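## Task

Grab one end of the red wire and raise it well up out of the crate; raising it as far as the arm reaches is enough, a short lift does not count. Before closing on the wire, spread the fingers around it by at least a thumb's width, unless they were already opened far from the whole wire; clamping without that may fail the run. The crate must never tip halfway over. At the end the raised end must be held above the table, the other arm must not touch the wire, and no part of the wire may rest on anything else more than a finger's width above the crate rim. The blue wire stays inside the crate with no part hanging over a wall, the crate stays upright and entirely on the table, and neither gripper holds anything except that wire end. Nothing may leave the table.

## Robot and tools

Robot: two arms, left_arm and right_arm, each with a two-finger parallel gripper. Cameras: cam_high, cam_low, cam_left_wrist, cam_right_wrist, all 504x504, returned in that order with each result.

Frame: one scene frame shared by both arms. Origin sits on the tabletop midway between the arms; +z is up, +x reaches out across the table, and left_arm stands on the +y side. The arm names do not match left or right in any picture. Arm bases may be tilted; mounting plates and the metal frame behind the arms are fixed obstacles. Reported hand positions can be slightly wrong, worse at long reach, and arms tend to settle a centimetre or more short of the command, usually low.

Gripper axes: fingers point along the gripper's +z and close along its y. end_effector_position is the point between the pads, roughly 1 cm behind the tips.

The row format (used by every moving call): 16 numbers in one flat list covering both arms, even if only one moves. First left_arm: x, y, z, qw, qx, qy, qz, opening; then the same eight for right_arm. x, y, z is an absolute target position in metres in the scene frame; qw..qz is an absolute target orientation quaternion, w first. opening is a scale from -1 (closed) to +1 (fully open, 0.094 m); it is a target, not a change. Except near the ends of the scale, fingers go to where grip_measured would read the number sent. To hold something, command about 0.03 below grip_measured (less for a lighter grip). An arm that should stay still must receive its exact last reported pose and wanted opening every call; to keep orientation fixed, repeat the same quaternion rather than copying a drifted one.

execute_actions(actions): a list of actions; each action is a table of up to 15 rows, one row per 1/30 s step, and a short table repeats its final row until 15 steps pass. Each action lasts 0.5 s. An empty list only returns state and images. A target more than 0.6 m from a gripper's current position along any of that gripper's own axes gets the action rejected for both arms; a malformed action, or a first action failing that check against the last reported state, rejects the whole call. Each control step clips the command to within 70 mm and 16 degrees of the measured pose, so far targets need several actions; after an action the arm continues only to its last clipped pose. Position wins over orientation when both cannot be met. Results list step positions; HELD with an arm label means part of that arm's row was held back.

move(target, speed, blocking): target is one 16-number row of absolute poses as above. Each gripper travels a straight line to its pose, both finishing together, 0.5 to 10 s (cut off at 10 s). speed is the path's top speed in m/s, 0.002 to 0.5, default 0.25; rotation is capped at twice that in rad/s. Opening is applied at the start. The path ignores obstacles and the other arm, and grippers may lag, wander or overshoot speed, especially with a near-straight arm. Faster moves and targets set deeper past contact hit and press harder. The result adds a move: line giving the ending (done, off_target, moving, held, fault) and any limits: paced means the sent pose was clipped; held means a check blocked some steps, after which the arm may jump faster. Distances from each pose are reported. With blocking=false you get a result after 0.5 s while motion continues; call wait or stop before sending anything else that moves.

wait(seconds): 0 to 10 s, arms hold their last command; returns early if a running move ends. stop(): brakes the current move; needs stopping room, fingers keep moving. zoom_image(camera, region): region is [x0, y0, x1, y1] in pixels of that camera's last full image, at most 504 by 504. finished_scene(scene): ends the current scene with the given number; irreversible, so call it only while the goal holds.

Result lines: left_arm: ... | right_arm: ... give pose of each gripper. Hand target lines show what the controller is now driving toward. grip_measured is the finger opening on the command scale (may be off by about 1 mm); the last Joint positions entry is opening in metres. Joint torques follow joint order and are noisy, offset, and nonzero in free air. pose unreachable means the clearance check altered or blocked that arm's command. FAULT lines mean an arm stopped. MOTOR HOT appears at 75 °C; 90 °C stops the arm for 10 s; 100 °C makes the arm go limp and drop. Holding loads heats motors, even while you think. Joint limits (rad): waist -2.618 to 3.054, shoulder 0 to 3.142, elbow 0 to 3.142, wrist pitch -1.571 to 1.571, wrist yaw -1.571 to 1.571, wrist roll -2.094 to 2.094.

Calibration for each camera is given as K, distortion D and T_world_to_cam mapping scene coordinates to camera coordinates; actual cameras may be a few degrees and millimetres off, and results list changed numbers.

Avoid: arms colliding or pushing each other, hard impacts, dropping the wire, tipping the crate, dragging the other wire over a wall, and anything leaving the table. Open the fingers wide around the wire before closing. Objects may occasionally be nudged by outside disturbance. The robot keeps holding its last command while you compose replies.

Each tool is called after "Emit:" as name(argument=value, ...) on one line, values as JSON.

## Session

Emit:
execute_actions(actions=[])

Scene clock: 0.00 s.
left_arm: end_effector_position=(+0.1239, +0.1065, +0.3139) grip_measured=+1.000 end_effector_quat_wxyz=(+0.053, +0.972, +0.191, +0.125) | right_arm: end_effector_position=(+0.2101, -0.0624, +0.2802) grip_measured=+1.000 end_effector_quat_wxyz=(+0.119, -0.515, +0.848, -0.023)
Joint positions: left_arm=[-1.37   1.604  1.105 -1.163 -0.332  1.412  0.094] | right_arm=[ 1.111  2.12   1.577 -1.015  0.289 -0.064  0.094]
Joint velocities: left_arm=[-0.017  0.022 -0.022 -0.037  0.007  0.037  0.   ] | right_arm=[ 0.017 -0.002 -0.027  0.022  0.037  0.022  0.   ]
Joint torques (N m, as the arm reports them, + toward a larger angle): no reading
Motor temperatures (°C, as the motors report them): left_arm=[20 21 22 20 22 20] | right_arm=[22 21 20 23 24 21]
Hand target (left_arm): +0.123, +0.107, +0.315; +0.054, +0.972, +0.192, +0.122
Hand target (right_arm): +0.211, -0.060, +0.286; +0.126, -0.514, +0.848, -0.018

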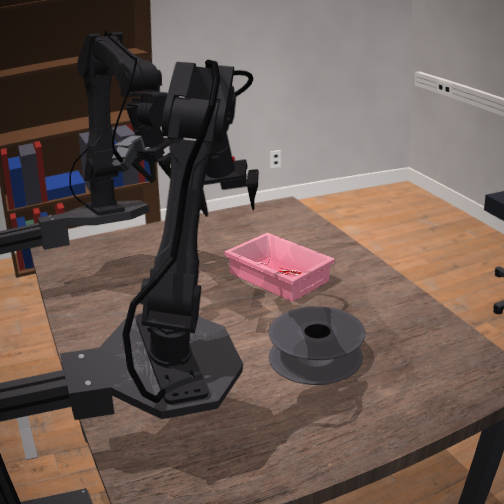

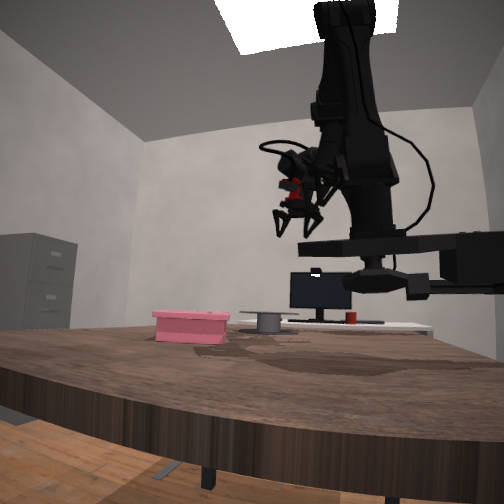

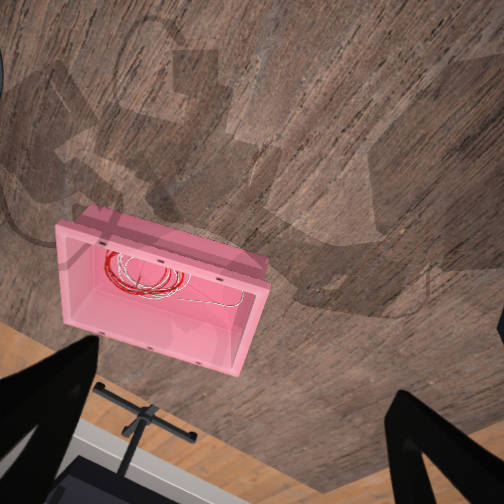

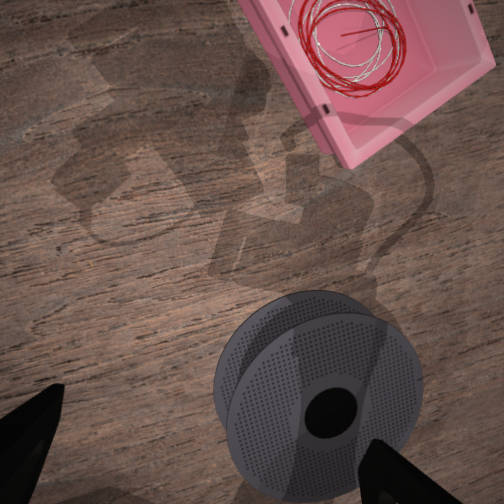

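Emit:
zoom_image(camera="cam_right_wrist", region=[270, 0, 430, 120])

Emit:
zoom_image(camera="cam_left_wrist", region=[80, 220, 260, 340])

Region (270, 0, 430, 120) of cam_right_wrist's 504x504 image, scaled by 3.150, with more detail than that image has; it fills the top 378 rows of this view, and the rest is white.

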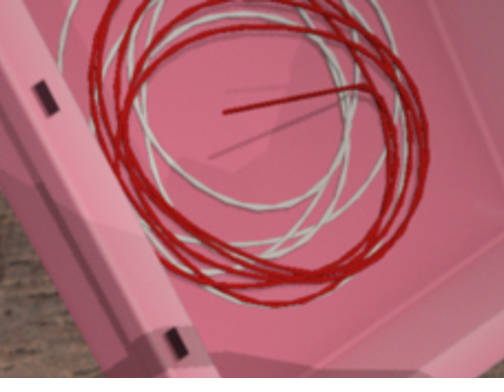

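Region (80, 220, 260, 340) of cam_left_wrist's 504x504 image, scaled by 2.800, with more detail than that image has.

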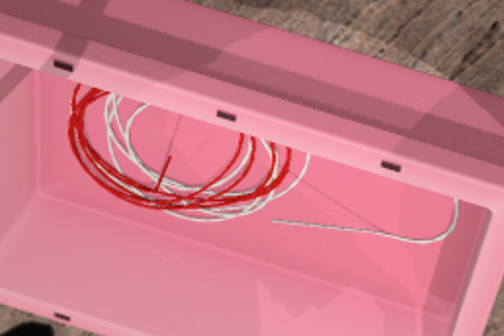

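Emit:
move(target=[0.36,0.07,0.17,0,1,0,0,0.3,0.15,-0.3,0.3,0.119,-0.515,0.848,-0.023,1], speed=0.3)

Emit:
zoom_image(camera="cam_left_wrist", region=[100, 200, 400, 500])

Scene clock: 6.70 s.
left_arm: end_effector_position=(+0.3633, +0.0744, +0.1709) grip_measured=+0.302 end_effector_quat_wxyz=(-0.052, +0.986, +0.154, +0.036) | right_arm: end_effector_position=(+0.1527, -0.2949, +0.3056) grip_measured=+1.000 end_effector_quat_wxyz=(+0.122, -0.515, +0.848, -0.025)
Joint positions: left_arm=[-0.726  2.476  1.821 -1.067 -0.312  2.101  0.061] | right_arm=[ 0.801  1.209  0.874 -1.126  0.276 -0.387  0.094]
Joint velocities: left_arm=[-0.002  0.017  0.051  0.037 -0.051 -0.037  0.001] | right_arm=[-0.022 -0.007  0.012  0.066 -0.022 -0.022  0.   ]
Joint torques (N m, as the arm reports them, + toward a larger angle): left_arm=[ -3.24 -10.18   7.43  -0.18   0.01   0.09] | right_arm=[ 0.08 -3.26  4.64  0.69 -0.08 -0.03]
Motor temperatures (°C, as the motors report them): left_arm=[20 21 23 20 22 20] | right_arm=[22 23 20 23 24 21]
Hand target (left_arm): +0.361, +0.073, +0.169; -0.060, +0.987, +0.144, +0.030
Hand target (right_arm): +0.148, -0.298, +0.303; +0.116, -0.515, +0.849, -0.020
Off the commanded pose (left_arm): 0.006 m, 19 deg; orientation clipped at the last step of the last action.
Off the commanded pose (right_arm): 0.008 m, 0 deg.
joint sent to its limit (left arm) — the command would take joint 6 (wrist roll) past its upper limit, so that joint was sent only as far as its limit.
move: off_target (left_arm); limits=paced
camera_calibration (this result's frames):
cam_left_wrist: T_world_to_cam=[[-0.505575, 0.859999, 0.0692468, 0.106606], [0.749236, 0.397824, 0.52951, -0.346952], [0.42783, 0.319589, -0.845473, 0.0889908], [0, 0, 0, 1]] pos_world=[0.275773, 0.0179045, 0.251571]
cam_right_wrist: T_world_to_cam=[[0.940478, -0.206606, 0.269843, -0.289825], [-0.274148, -0.930462, 0.243072, -0.250287], [0.200858, -0.302581, -0.931719, 0.288091], [0, 0, 0, 1]] pos_world=[0.146093, -0.205591, 0.407465]

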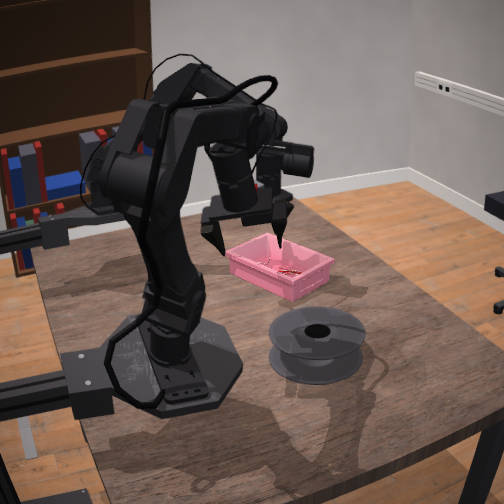

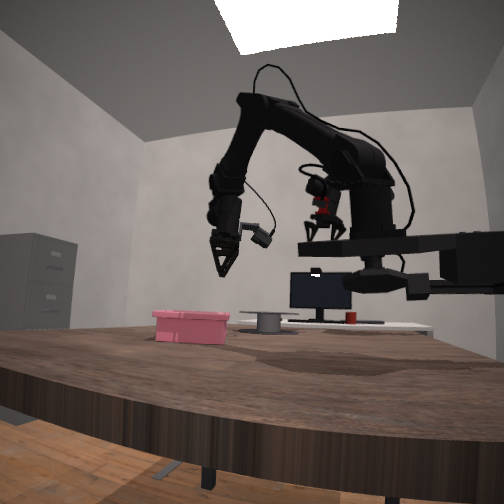

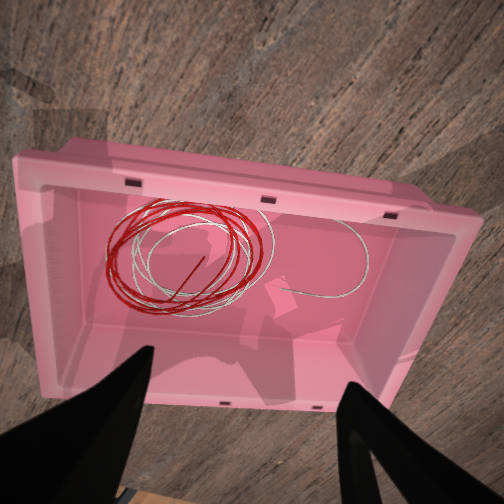

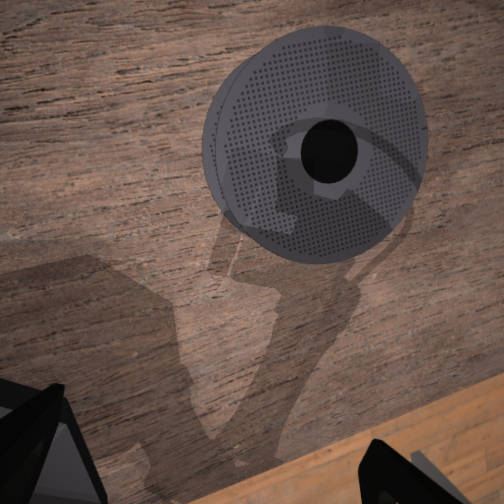

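Region (100, 200, 400, 500) of cam_left_wrist's 504x504 image, scaled by 1.680, with more detail than that image has.

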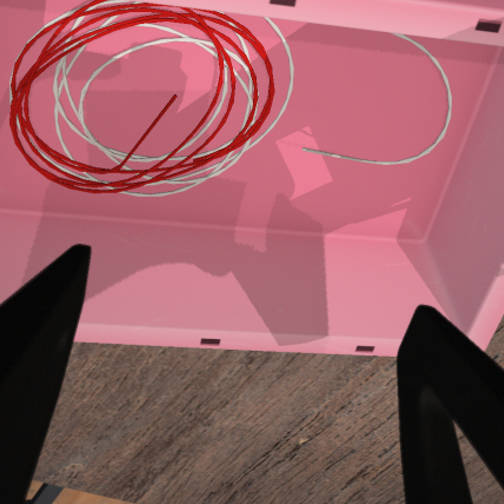

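Emit:
move(target=[0.405,0.075,0.09,0,0.976,0.216,0,-0.3,0.15,-0.3,0.3,0.119,-0.515,0.848,-0.023,1])

Scene clock: 11.97 s.
left_arm: end_effector_position=(+0.4020, +0.0852, +0.0866) grip_measured=-0.297 end_effector_quat_wxyz=(-0.014, +0.974, +0.228, -0.000) | right_arm: end_effector_position=(+0.1508, -0.2983, +0.3006) grip_measured=+1.000 end_effector_quat_wxyz=(+0.114, -0.518, +0.847, -0.027)
Joint positions: left_arm=[-0.581  2.677  1.896 -0.898 -0.225  2.101  0.033] | right_arm=[ 0.791  1.209  0.858 -1.125  0.276 -0.399  0.094]
Joint velocities: left_arm=[-0.007  0.002 -0.007  0.051 -0.007  0.007  0.   ] | right_arm=[-0.012 -0.007  0.007  0.007 -0.081  0.007  0.   ]
Joint torques (N m, as the arm reports them, + toward a larger angle): left_arm=[ -3.95 -11.93   7.1    0.02   0.25   0.1 ] | right_arm=[-0.03 -3.68  4.77  0.82 -0.03 -0.01]
Motor temperatures (°C, as the motors report them): left_arm=[20 22 23 20 22 20] | right_arm=[22 22 21 23 24 21]
Hand target (left_arm): +0.405, +0.076, +0.090; -0.002, +0.975, +0.221, +0.002
Hand target (right_arm): +0.150, -0.300, +0.300; +0.119, -0.515, +0.848, -0.023
Off the commanded pose (left_arm): 0.011 m, 2 deg.
Off the commanded pose (right_arm): 0.002 m, 1 deg.
joint sent to its limit (left arm) — the command would take joint 6 (wrist roll) past its upper limit, so that joint was sent only as far as its limit.
move: off_target (left_arm)
camera_calibration (this result's frames):
cam_left_wrist: T_world_to_cam=[[-0.627867, 0.777918, 0.0250277, 0.182745], [0.701874, 0.552007, 0.450178, -0.322795], [0.336386, 0.300218, -0.892588, 0.0401828], [0, 0, 0, 1]] pos_world=[0.327784, 0.023961, 0.176608]
cam_right_wrist: T_world_to_cam=[[0.944528, -0.198412, 0.261724, -0.283134], [-0.266565, -0.928645, 0.257994, -0.257856], [0.19186, -0.313449, -0.930021, 0.280398], [0, 0, 0, 1]] pos_world=[0.144896, -0.207743, 0.401404]

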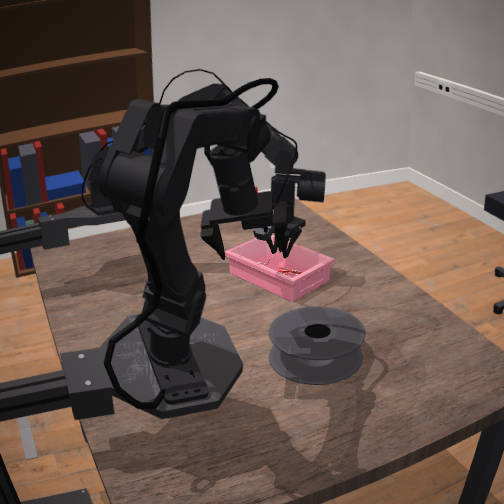

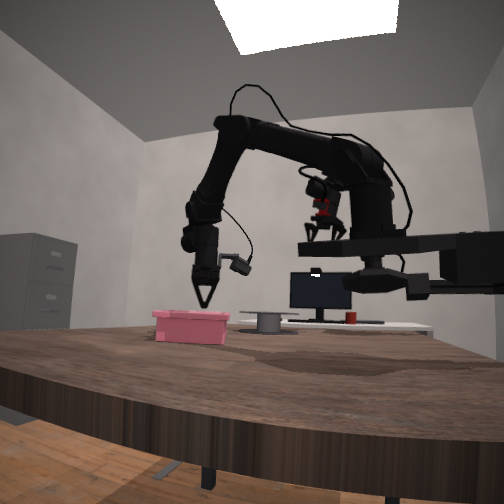

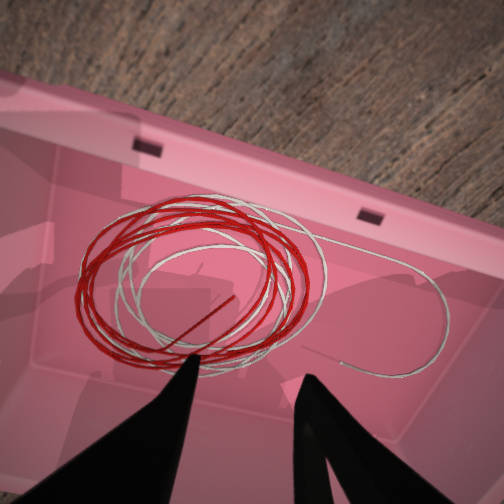

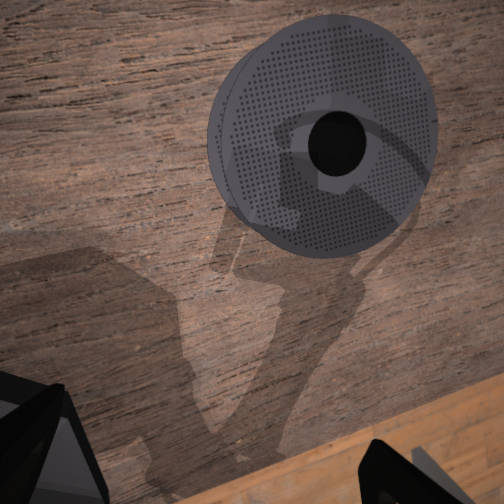

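Emit:
move(target=[0.405,0.067,0.062,0,0.966,0.259,0,-0.4,0.15,-0.3,0.3,0.119,-0.515,0.848,-0.023,1], speed=0.1)

Scene clock: 16.67 s.
left_arm: end_effector_position=(+0.4040, +0.0766, +0.0627) grip_measured=-0.398 end_effector_quat_wxyz=(-0.009, +0.966, +0.259, +0.001) | right_arm: end_effector_position=(+0.1508, -0.2983, +0.3006) grip_measured=+1.000 end_effector_quat_wxyz=(+0.114, -0.518, +0.847, -0.027)
Joint positions: left_arm=[-0.581  2.744  1.923 -0.849 -0.218  2.04   0.028] | right_arm=[ 0.791  1.209  0.858 -1.125  0.276 -0.4    0.094]
Joint velocities: left_arm=[ 0.012  0.007 -0.007 -0.066  0.037 -0.037 -0.   ] | right_arm=[ 0.007 -0.012  0.007 -0.007 -0.007  0.007  0.   ]
Joint torques (N m, as the arm reports them, + toward a larger angle): left_arm=[ -4.07 -11.18   7.11   0.1    0.18  -0.08] | right_arm=[-0.11 -3.62  4.79  0.83 -0.03 -0.02]
Motor temperatures (°C, as the motors report them): left_arm=[21 24 24 20 22 20] | right_arm=[22 22 21 24 24 21]
Hand target (left_arm): +0.405, +0.067, +0.062; +0.000, +0.966, +0.259, +0.000
Hand target (right_arm): +0.150, -0.300, +0.300; +0.119, -0.515, +0.848, -0.023
Off the commanded pose (left_arm): 0.010 m, 1 deg.
Off the commanded pose (right_arm): 0.002 m, 1 deg.
move: done
camera_calibration (this result's frames):
cam_left_wrist: T_world_to_cam=[[-0.675923, 0.736833, 0.014309, 0.214446], [0.663136, 0.599618, 0.448006, -0.296509], [0.321526, 0.312307, -0.893916, 0.0258986], [0, 0, 0, 1]] pos_world=[0.333248, 0.0116927, 0.15292]
cam_right_wrist: T_world_to_cam=[[0.944594, -0.198039, 0.261768, -0.283046], [-0.266227, -0.928722, 0.258065, -0.257951], [0.192002, -0.313457, -0.929989, 0.280364], [0, 0, 0, 1]] pos_world=[0.144859, -0.207737, 0.401396]

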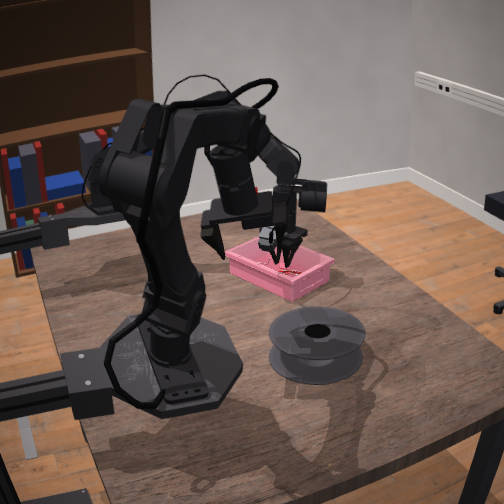

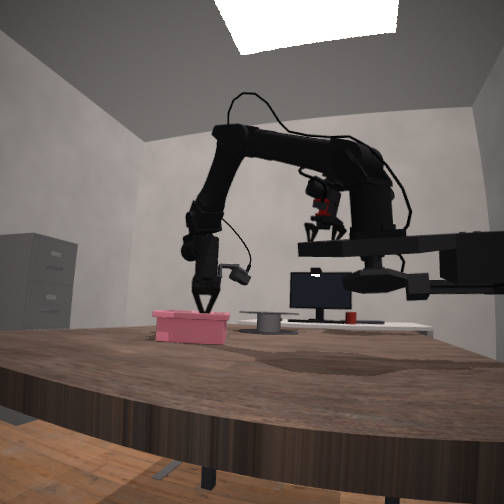

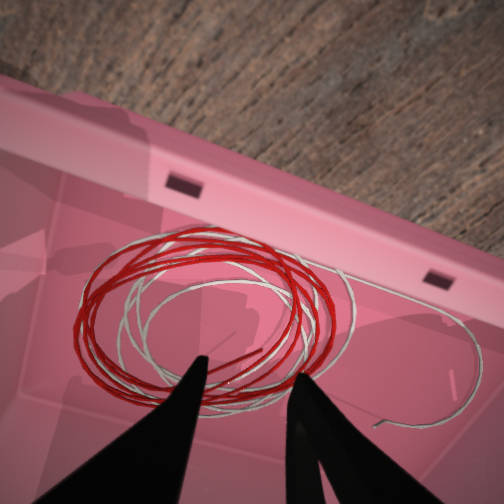

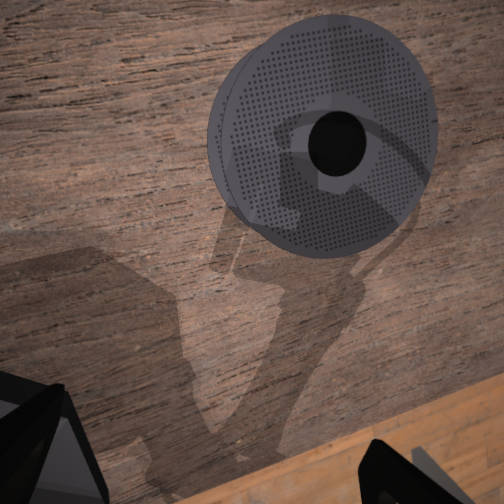

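Emit:
move(target=[0.402,0.064,0.046,0,0.966,0.259,0,-0.4,0.15,-0.3,0.3,0.119,-0.515,0.848,-0.023,1], speed=0.05)

Scene clock: 19.87 s.
left_arm: end_effector_position=(+0.4028, +0.0736, +0.0479) grip_measured=-0.398 end_effector_quat_wxyz=(-0.008, +0.965, +0.260, +0.002) | right_arm: end_effector_position=(+0.1508, -0.2983, +0.3006) grip_measured=+1.000 end_effector_quat_wxyz=(+0.114, -0.518, +0.847, -0.027)
Joint positions: left_arm=[-0.581  2.777  1.923 -0.812 -0.218  2.037  0.028] | right_arm=[ 0.791  1.209  0.858 -1.125  0.276 -0.4    0.094]
Joint velocities: left_arm=[ 0.002  0.002 -0.017 -0.037  0.007 -0.037  0.   ] | right_arm=[-0.002 -0.002 -0.007 -0.022 -0.022 -0.022  0.   ]
Joint torques (N m, as the arm reports them, + toward a larger angle): left_arm=[ -4.29 -11.75   6.57   0.06   0.21  -0.05] | right_arm=[-0.11 -3.62  4.71  0.82 -0.01 -0.03]
Motor temperatures (°C, as the motors report them): left_arm=[21 24 24 20 22 20] | right_arm=[22 22 21 24 24 21]
Hand target (left_arm): +0.402, +0.064, +0.046; +0.000, +0.966, +0.259, +0.000
Hand target (right_arm): +0.150, -0.300, +0.300; +0.119, -0.515, +0.848, -0.023
Off the commanded pose (left_arm): 0.010 m, 1 deg.
Off the commanded pose (right_arm): 0.002 m, 1 deg.
move: done
camera_calibration (this result's frames):
cam_left_wrist: T_world_to_cam=[[-0.678438, 0.734576, 0.0109328, 0.217449], [0.659917, 0.60281, 0.448474, -0.286267], [0.322848, 0.311477, -0.893729, 0.0134809], [0, 0, 0, 1]] pos_world=[0.332086, 0.00863285, 0.138054]
cam_right_wrist: T_world_to_cam=[[0.944594, -0.198039, 0.261768, -0.283046], [-0.266227, -0.928722, 0.258065, -0.257951], [0.192002, -0.313457, -0.929989, 0.280364], [0, 0, 0, 1]] pos_world=[0.144859, -0.207737, 0.401396]

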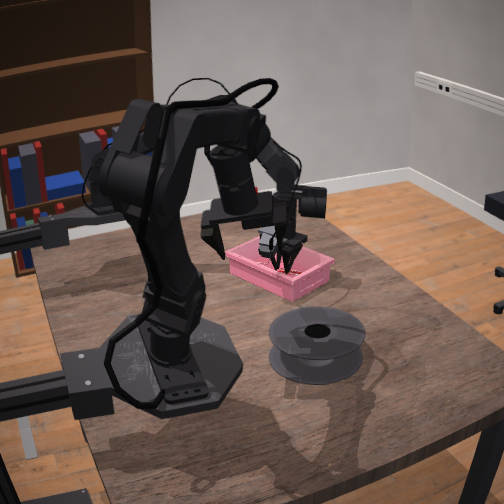

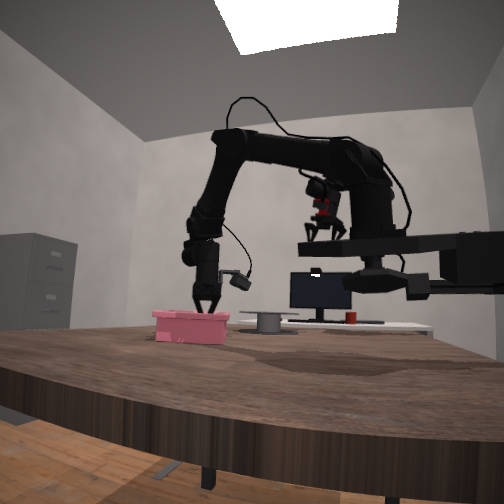

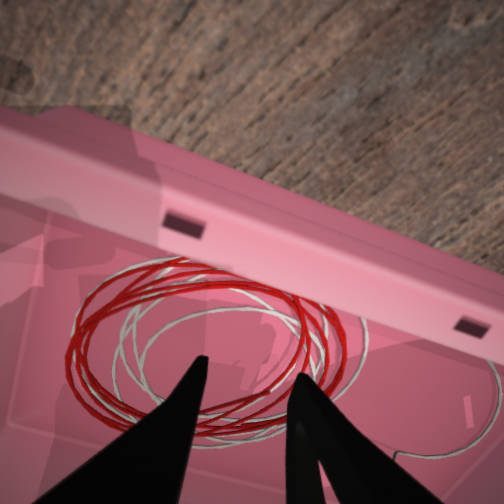

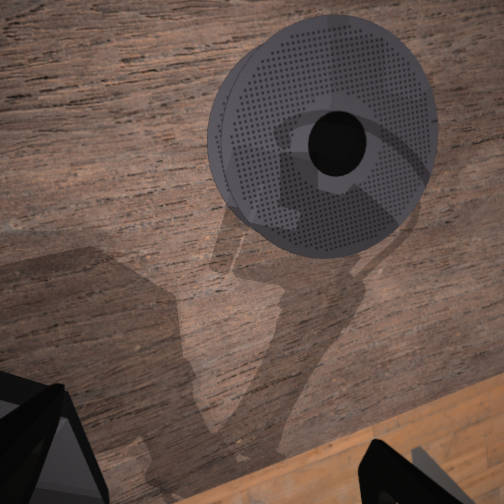

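Emit:
move(target=[0.402,0.064,0.046,0,0.966,0.259,0,-1,0.15,-0.3,0.3,0.119,-0.515,0.848,-0.023,1])

Emit:
move(target=[0.4,0.066,0.13,0,0.966,0.259,0,-1,0.15,-0.3,0.3,0.119,-0.515,0.848,-0.023,1], speed=0.08)

Scene clock: 22.53 s.
left_arm: end_effector_position=(+0.4031, +0.0734, +0.0478) grip_measured=-0.983 end_effector_quat_wxyz=(-0.007, +0.965, +0.260, +0.002) | right_arm: end_effector_position=(+0.1508, -0.2983, +0.3006) grip_measured=+1.000 end_effector_quat_wxyz=(+0.114, -0.518, +0.847, -0.027)
Joint positions: left_arm=[-0.581  2.777  1.923 -0.811 -0.218  2.037  0.001] | right_arm=[ 0.791  1.209  0.858 -1.125  0.276 -0.4    0.094]
Joint velocities: left_arm=[ 0.002 -0.002 -0.002 -0.007 -0.037 -0.066 -0.001] | right_arm=[ 0.007  0.012  0.012  0.037 -0.037 -0.007  0.   ]
Joint torques (N m, as the arm reports them, + toward a larger angle): left_arm=[ -4.15 -11.45   6.76   0.09   0.2   -0.05] | right_arm=[-0.12 -3.6   4.76  0.85 -0.04 -0.02]
Motor temperatures (°C, as the motors report them): left_arm=[21 25 24 20 22 20] | right_arm=[22 22 21 24 24 21]
Hand target (left_arm): +0.402, +0.064, +0.046; +0.000, +0.966, +0.259, +0.000
Hand target (right_arm): +0.150, -0.300, +0.300; +0.119, -0.515, +0.848, -0.023
Off the commanded pose (left_arm): 0.010 m, 1 deg.
Off the commanded pose (right_arm): 0.002 m, 1 deg.
move: done
camera_calibration (this result's frames):
cam_left_wrist: T_world_to_cam=[[-0.678679, 0.734373, 0.00948511, 0.217992], [0.659167, 0.60338, 0.44881, -0.286104], [0.323871, 0.310851, -0.893577, 0.0130666], [0, 0, 0, 1]] pos_world=[0.332305, 0.00848056, 0.138015]
cam_right_wrist: T_world_to_cam=[[0.944594, -0.198039, 0.261768, -0.283046], [-0.266227, -0.928722, 0.258065, -0.257951], [0.192002, -0.313457, -0.929989, 0.280364], [0, 0, 0, 1]] pos_world=[0.144859, -0.207737, 0.401396]

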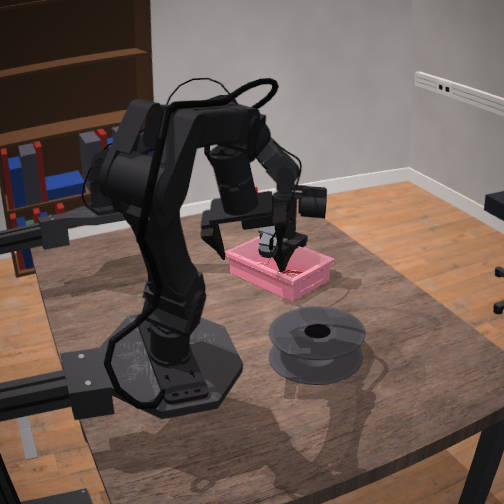

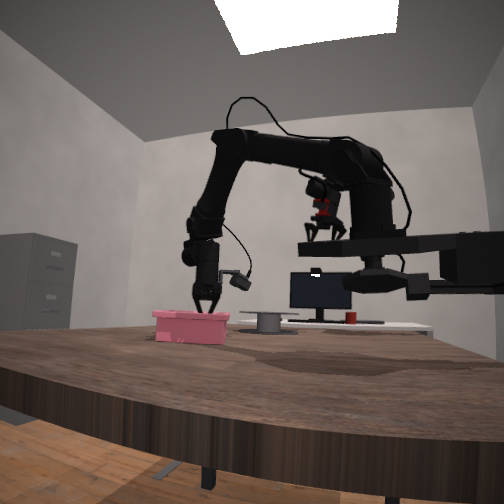

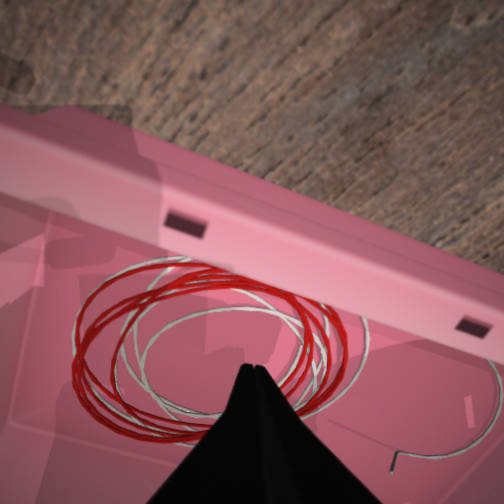

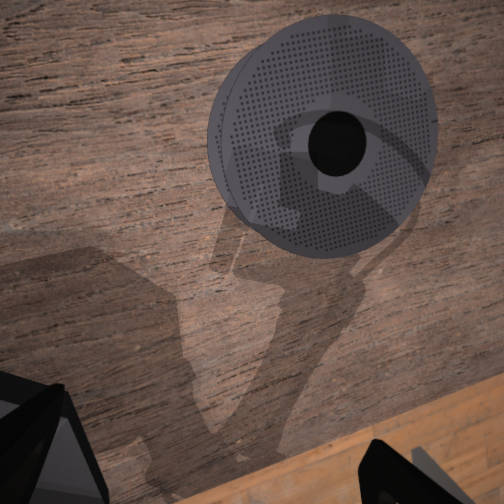

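Scene clock: 24.10 s.
left_arm: end_effector_position=(+0.3997, +0.0736, +0.1182) grip_measured=-0.983 end_effector_quat_wxyz=(-0.009, +0.966, +0.260, +0.000) | right_arm: end_effector_position=(+0.1508, -0.2983, +0.3006) grip_measured=+1.000 end_effector_quat_wxyz=(+0.114, -0.518, +0.847, -0.027)
Joint positions: left_arm=[-0.615  2.637  1.944 -0.984 -0.214  2.002  0.001] | right_arm=[ 0.791  1.209  0.858 -1.125  0.276 -0.4    0.094]
Joint velocities: left_arm=[-0.007 -0.002  0.012  0.007  0.051 -0.007  0.001] | right_arm=[ 0.007  0.002 -0.002  0.007  0.022 -0.037  0.   ]
Joint torques (N m, as the arm reports them, + toward a larger angle): left_arm=[ -4.33 -13.04   7.2   -0.17   0.18  -0.06] | right_arm=[-0.03 -3.58  4.77  0.83 -0.02 -0.02]
Motor temperatures (°C, as the motors report them): left_arm=[21 25 24 20 22 20] | right_arm=[22 22 21 24 24 21]
Hand target (left_arm): +0.400, +0.066, +0.130; +0.001, +0.966, +0.259, +0.000
Hand target (right_arm): +0.150, -0.300, +0.300; +0.119, -0.515, +0.848, -0.023
Off the commanded pose (left_arm): 0.014 m, 1 deg.
Off the commanded pose (right_arm): 0.002 m, 1 deg.
move: off_target (left_arm)
camera_calibration (this result's frames):
cam_left_wrist: T_world_to_cam=[[-0.677895, 0.735012, 0.0146817, 0.213915], [0.661888, 0.601519, 0.447302, -0.31629], [0.319941, 0.312942, -0.894262, 0.0784785], [0, 0, 0, 1]] pos_world=[0.329252, 0.00846531, 0.208517]
cam_right_wrist: T_world_to_cam=[[0.944594, -0.198039, 0.261768, -0.283046], [-0.266227, -0.928722, 0.258065, -0.257951], [0.192002, -0.313457, -0.929989, 0.280364], [0, 0, 0, 1]] pos_world=[0.144859, -0.207737, 0.401396]

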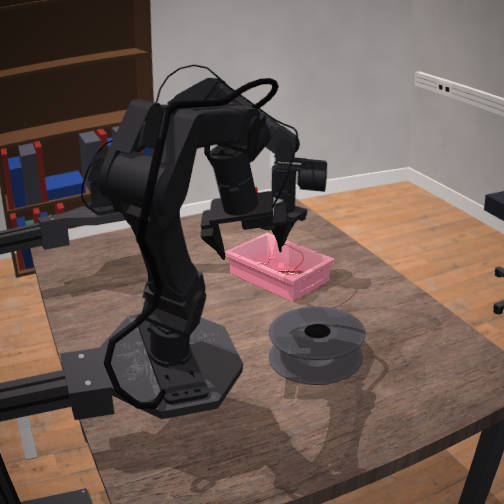

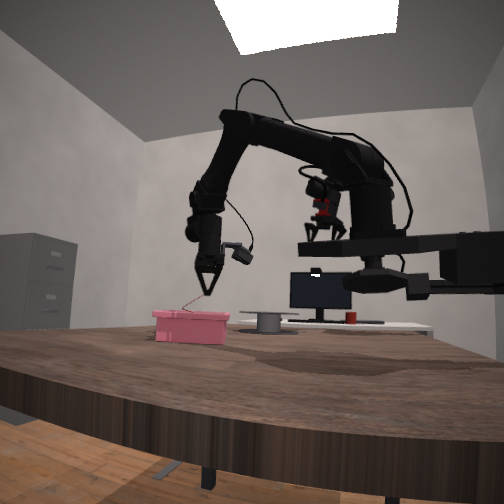

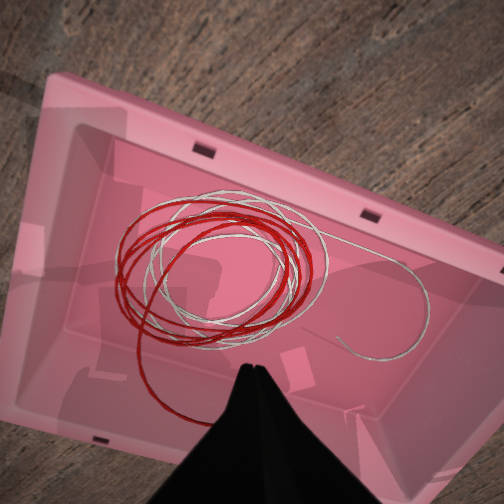

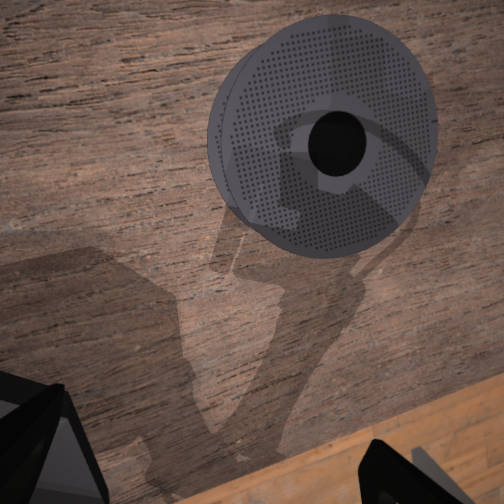

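Emit:
move(target=[0.39,0.07,0.27,0,0.3,0.954,0,-1,0.15,-0.3,0.3,0.119,-0.515,0.848,-0.023,1], speed=0.25)

Emit:
move(target=[0.4,0.07,0.5,0.5,0.26,0.81,-0.158,-1,0.15,-0.3,0.3,0.119,-0.515,0.848,-0.023,1], speed=0.15)

Scene clock: 31.73 s.
left_arm: end_effector_position=(+0.3906, +0.0761, +0.2588) grip_measured=-0.983 end_effector_quat_wxyz=(-0.010, +0.300, +0.954, +0.004) | right_arm: end_effector_position=(+0.1508, -0.2983, +0.3006) grip_measured=+1.000 end_effector_quat_wxyz=(+0.114, -0.518, +0.847, -0.027)
Joint positions: left_arm=[-0.677  2.511  2.266 -1.453 -0.197 -0.068  0.001] | right_arm=[ 0.791  1.209  0.858 -1.125  0.276 -0.4    0.094]
Joint velocities: left_arm=[-0.022 -0.002 -0.007 -0.007  0.022  0.007  0.   ] | right_arm=[ 0.017 -0.007  0.012 -0.022  0.007 -0.007  0.   ]
Joint torques (N m, as the arm reports them, + toward a larger angle): left_arm=[ -4.15 -12.63   7.68  -0.09   0.12  -0.02] | right_arm=[-0.04 -3.66  4.71  0.81  0.   -0.03]
Motor temperatures (°C, as the motors report them): left_arm=[21 27 24 20 22 20] | right_arm=[22 22 21 24 24 21]
Hand target (left_arm): +0.390, +0.070, +0.270; +0.000, +0.300, +0.954, -0.001
Hand target (right_arm): +0.150, -0.300, +0.300; +0.119, -0.515, +0.848, -0.023
Off the commanded pose (left_arm): 0.013 m, 1 deg.
Off the commanded pose (right_arm): 0.002 m, 1 deg.
move: off_target (left_arm)
camera_calibration (this result's frames):
cam_left_wrist: T_world_to_cam=[[-0.380779, -0.924628, -0.00839089, 0.220027], [-0.823595, 0.335019, 0.45766, 0.223173], [-0.420354, 0.181178, -0.889088, 0.50419], [0, 0, 0, 1]] pos_world=[0.479525, 0.0373271, 0.347978]
cam_right_wrist: T_world_to_cam=[[0.944594, -0.198039, 0.261768, -0.283046], [-0.266227, -0.928722, 0.258065, -0.257951], [0.192002, -0.313457, -0.929989, 0.280364], [0, 0, 0, 1]] pos_world=[0.144859, -0.207737, 0.401396]

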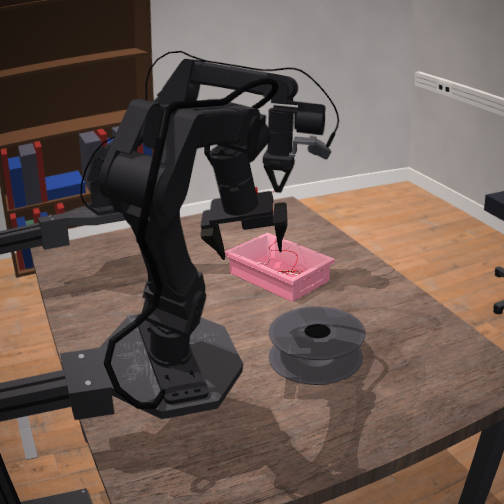

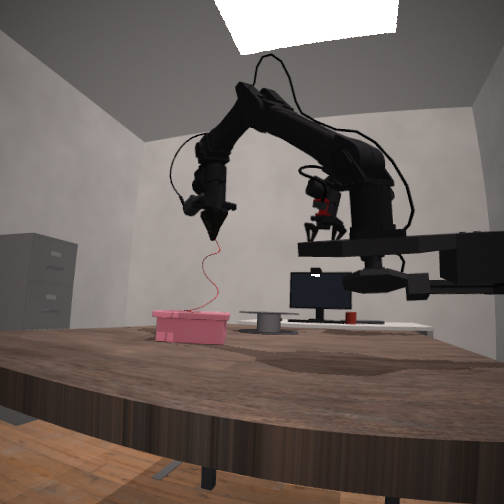

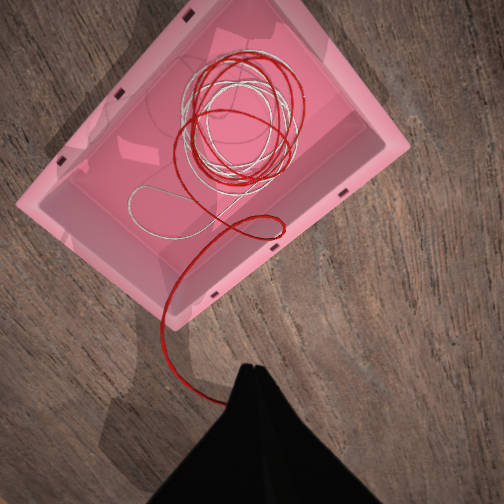

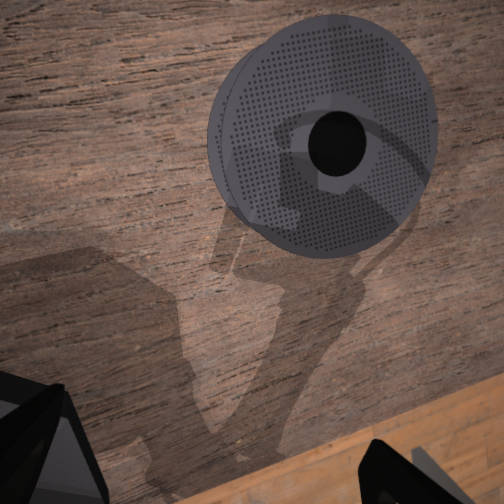

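Scene clock: 35.93 s.
left_arm: end_effector_position=(+0.4066, +0.0721, +0.5000) grip_measured=-0.983 end_effector_quat_wxyz=(+0.499, +0.250, +0.816, -0.151) | right_arm: end_effector_position=(+0.1508, -0.2983, +0.3006) grip_measured=+1.000 end_effector_quat_wxyz=(+0.114, -0.518, +0.847, -0.027)
Joint positions: left_arm=[-0.775  1.63   1.448 -0.389 -0.244  0.088  0.001] | right_arm=[ 0.791  1.209  0.858 -1.125  0.276 -0.4    0.094]
Joint velocities: left_arm=[ 0.002  0.012 -0.022 -0.007 -0.037  0.051  0.001] | right_arm=[-0.007 -0.012  0.002 -0.007 -0.007  0.022  0.   ]
Joint torques (N m, as the arm reports them, + toward a larger angle): left_arm=[-2.92 -7.7   5.79  1.83  0.08  0.1 ] | right_arm=[-0.01 -3.65  4.75  0.84 -0.03 -0.05]
Motor temperatures (°C, as the motors report them): left_arm=[21 27 24 21 22 20] | right_arm=[22 22 21 24 24 21]
Hand target (left_arm): +0.399, +0.071, +0.502; +0.502, +0.257, +0.812, -0.151
Hand target (right_arm): +0.150, -0.300, +0.300; +0.119, -0.515, +0.848, -0.023
Off the commanded pose (left_arm): 0.007 m, 2 deg.
Off the commanded pose (right_arm): 0.002 m, 1 deg.
move: done
camera_calibration (this result's frames):
cam_left_wrist: T_world_to_cam=[[-0.462518, -0.865925, 0.190399, 0.154008], [-0.764871, 0.281096, -0.579618, 0.625935], [0.448385, -0.413714, -0.792333, 0.367381], [0, 0, 0, 1]] pos_world=[0.385263, 0.109402, 0.624569]
cam_right_wrist: T_world_to_cam=[[0.944594, -0.198039, 0.261768, -0.283046], [-0.266227, -0.928722, 0.258065, -0.257951], [0.192002, -0.313457, -0.929989, 0.280364], [0, 0, 0, 1]] pos_world=[0.144859, -0.207737, 0.401396]

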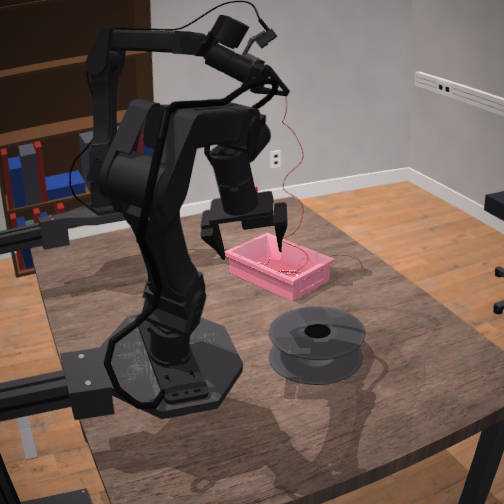

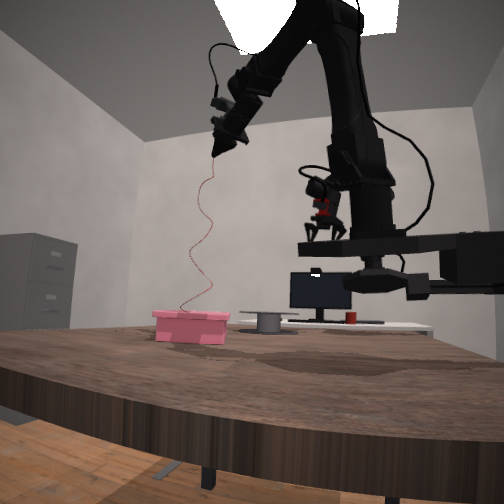

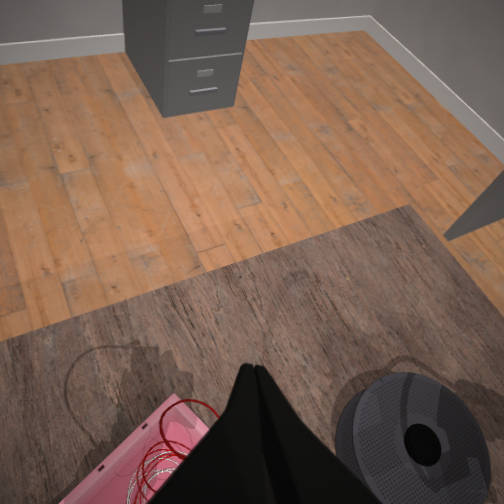

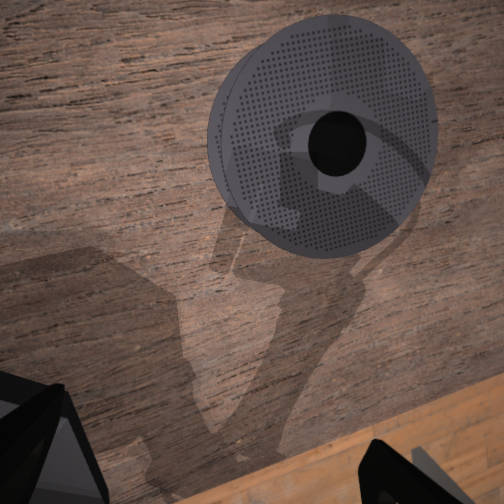

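Emit:
move(target=[0.37,0.09,0.78,0.826,0.15,0.477,-0.26,-1,0.15,-0.3,0.3,0.119,-0.515,0.848,-0.023,1], speed=0.18)

Emit:
zoom_image(camera="cam_high", region=[200, 150, 360, 310])

Scene clock: 41.20 s.
left_arm: end_effector_position=(+0.3724, +0.0976, +0.7715) grip_measured=-0.983 end_effector_quat_wxyz=(+0.824, +0.139, +0.489, -0.251) | right_arm: end_effector_position=(+0.1508, -0.2983, +0.3006) grip_measured=+1.000 end_effector_quat_wxyz=(+0.114, -0.518, +0.847, -0.027)
Joint positions: left_arm=[-0.86   1.532  1.504  0.441 -0.161  0.274  0.001] | right_arm=[ 0.791  1.209  0.858 -1.125  0.276 -0.4    0.094]
Joint velocities: left_arm=[ 0.002 -0.007  0.012 -0.051  0.007 -0.007 -0.001] | right_arm=[ 0.007  0.012 -0.002  0.081 -0.037 -0.037  0.   ]
Joint torques (N m, as the arm reports them, + toward a larger angle): left_arm=[-2.63 -3.38  8.48  1.44  0.38  0.06] | right_arm=[-0.12 -3.68  4.72  0.83  0.02  0.  ]
Motor temperatures (°C, as the motors report them): left_arm=[21 26 24 22 22 20] | right_arm=[22 22 21 24 24 21]
Hand target (left_arm): +0.368, +0.092, +0.780; +0.827, +0.144, +0.479, -0.256
Hand target (right_arm): +0.150, -0.300, +0.300; +0.119, -0.515, +0.848, -0.023
Off the commanded pose (left_arm): 0.012 m, 2 deg.
Off the commanded pose (right_arm): 0.002 m, 1 deg.
move: off_target (left_arm)
camera_calibration (this result's frames):
cam_left_wrist: T_world_to_cam=[[-0.620889, -0.755904, 0.20762, 0.143567], [-0.0848479, -0.198495, -0.976422, 0.849718], [0.779293, -0.623866, 0.0591066, -0.151193], [0, 0, 0, 1]] pos_world=[0.27906, 0.182864, 0.808813]
cam_right_wrist: T_world_to_cam=[[0.944594, -0.198039, 0.261768, -0.283046], [-0.266227, -0.928722, 0.258065, -0.257951], [0.192002, -0.313457, -0.929989, 0.280364], [0, 0, 0, 1]] pos_world=[0.144859, -0.207737, 0.401396]

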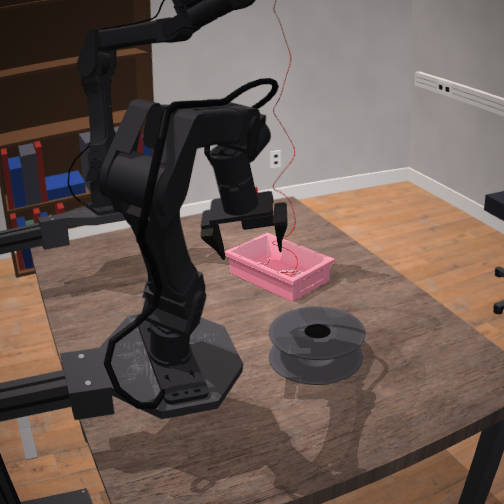

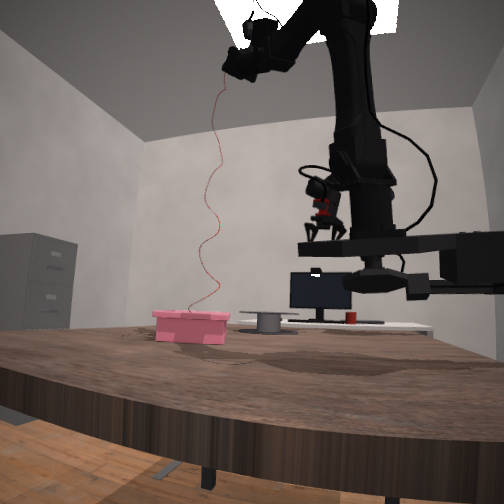

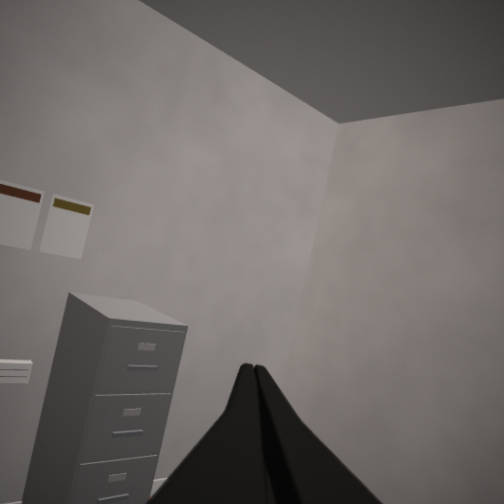

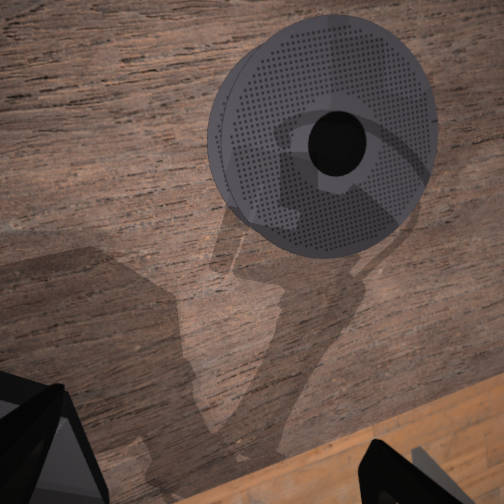

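Region (200, 150, 360, 310) of cam_high's 504x504 image, scaled by 3.150, with more detail than that image has.

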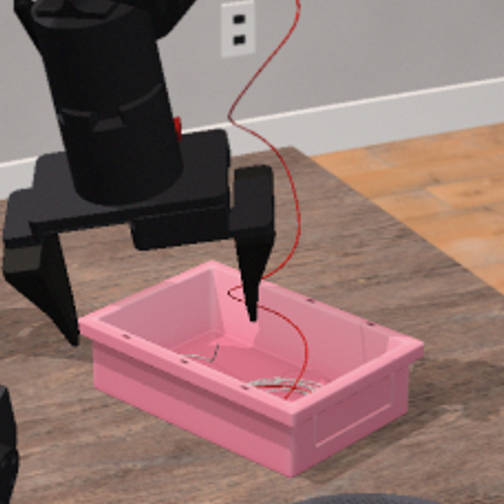

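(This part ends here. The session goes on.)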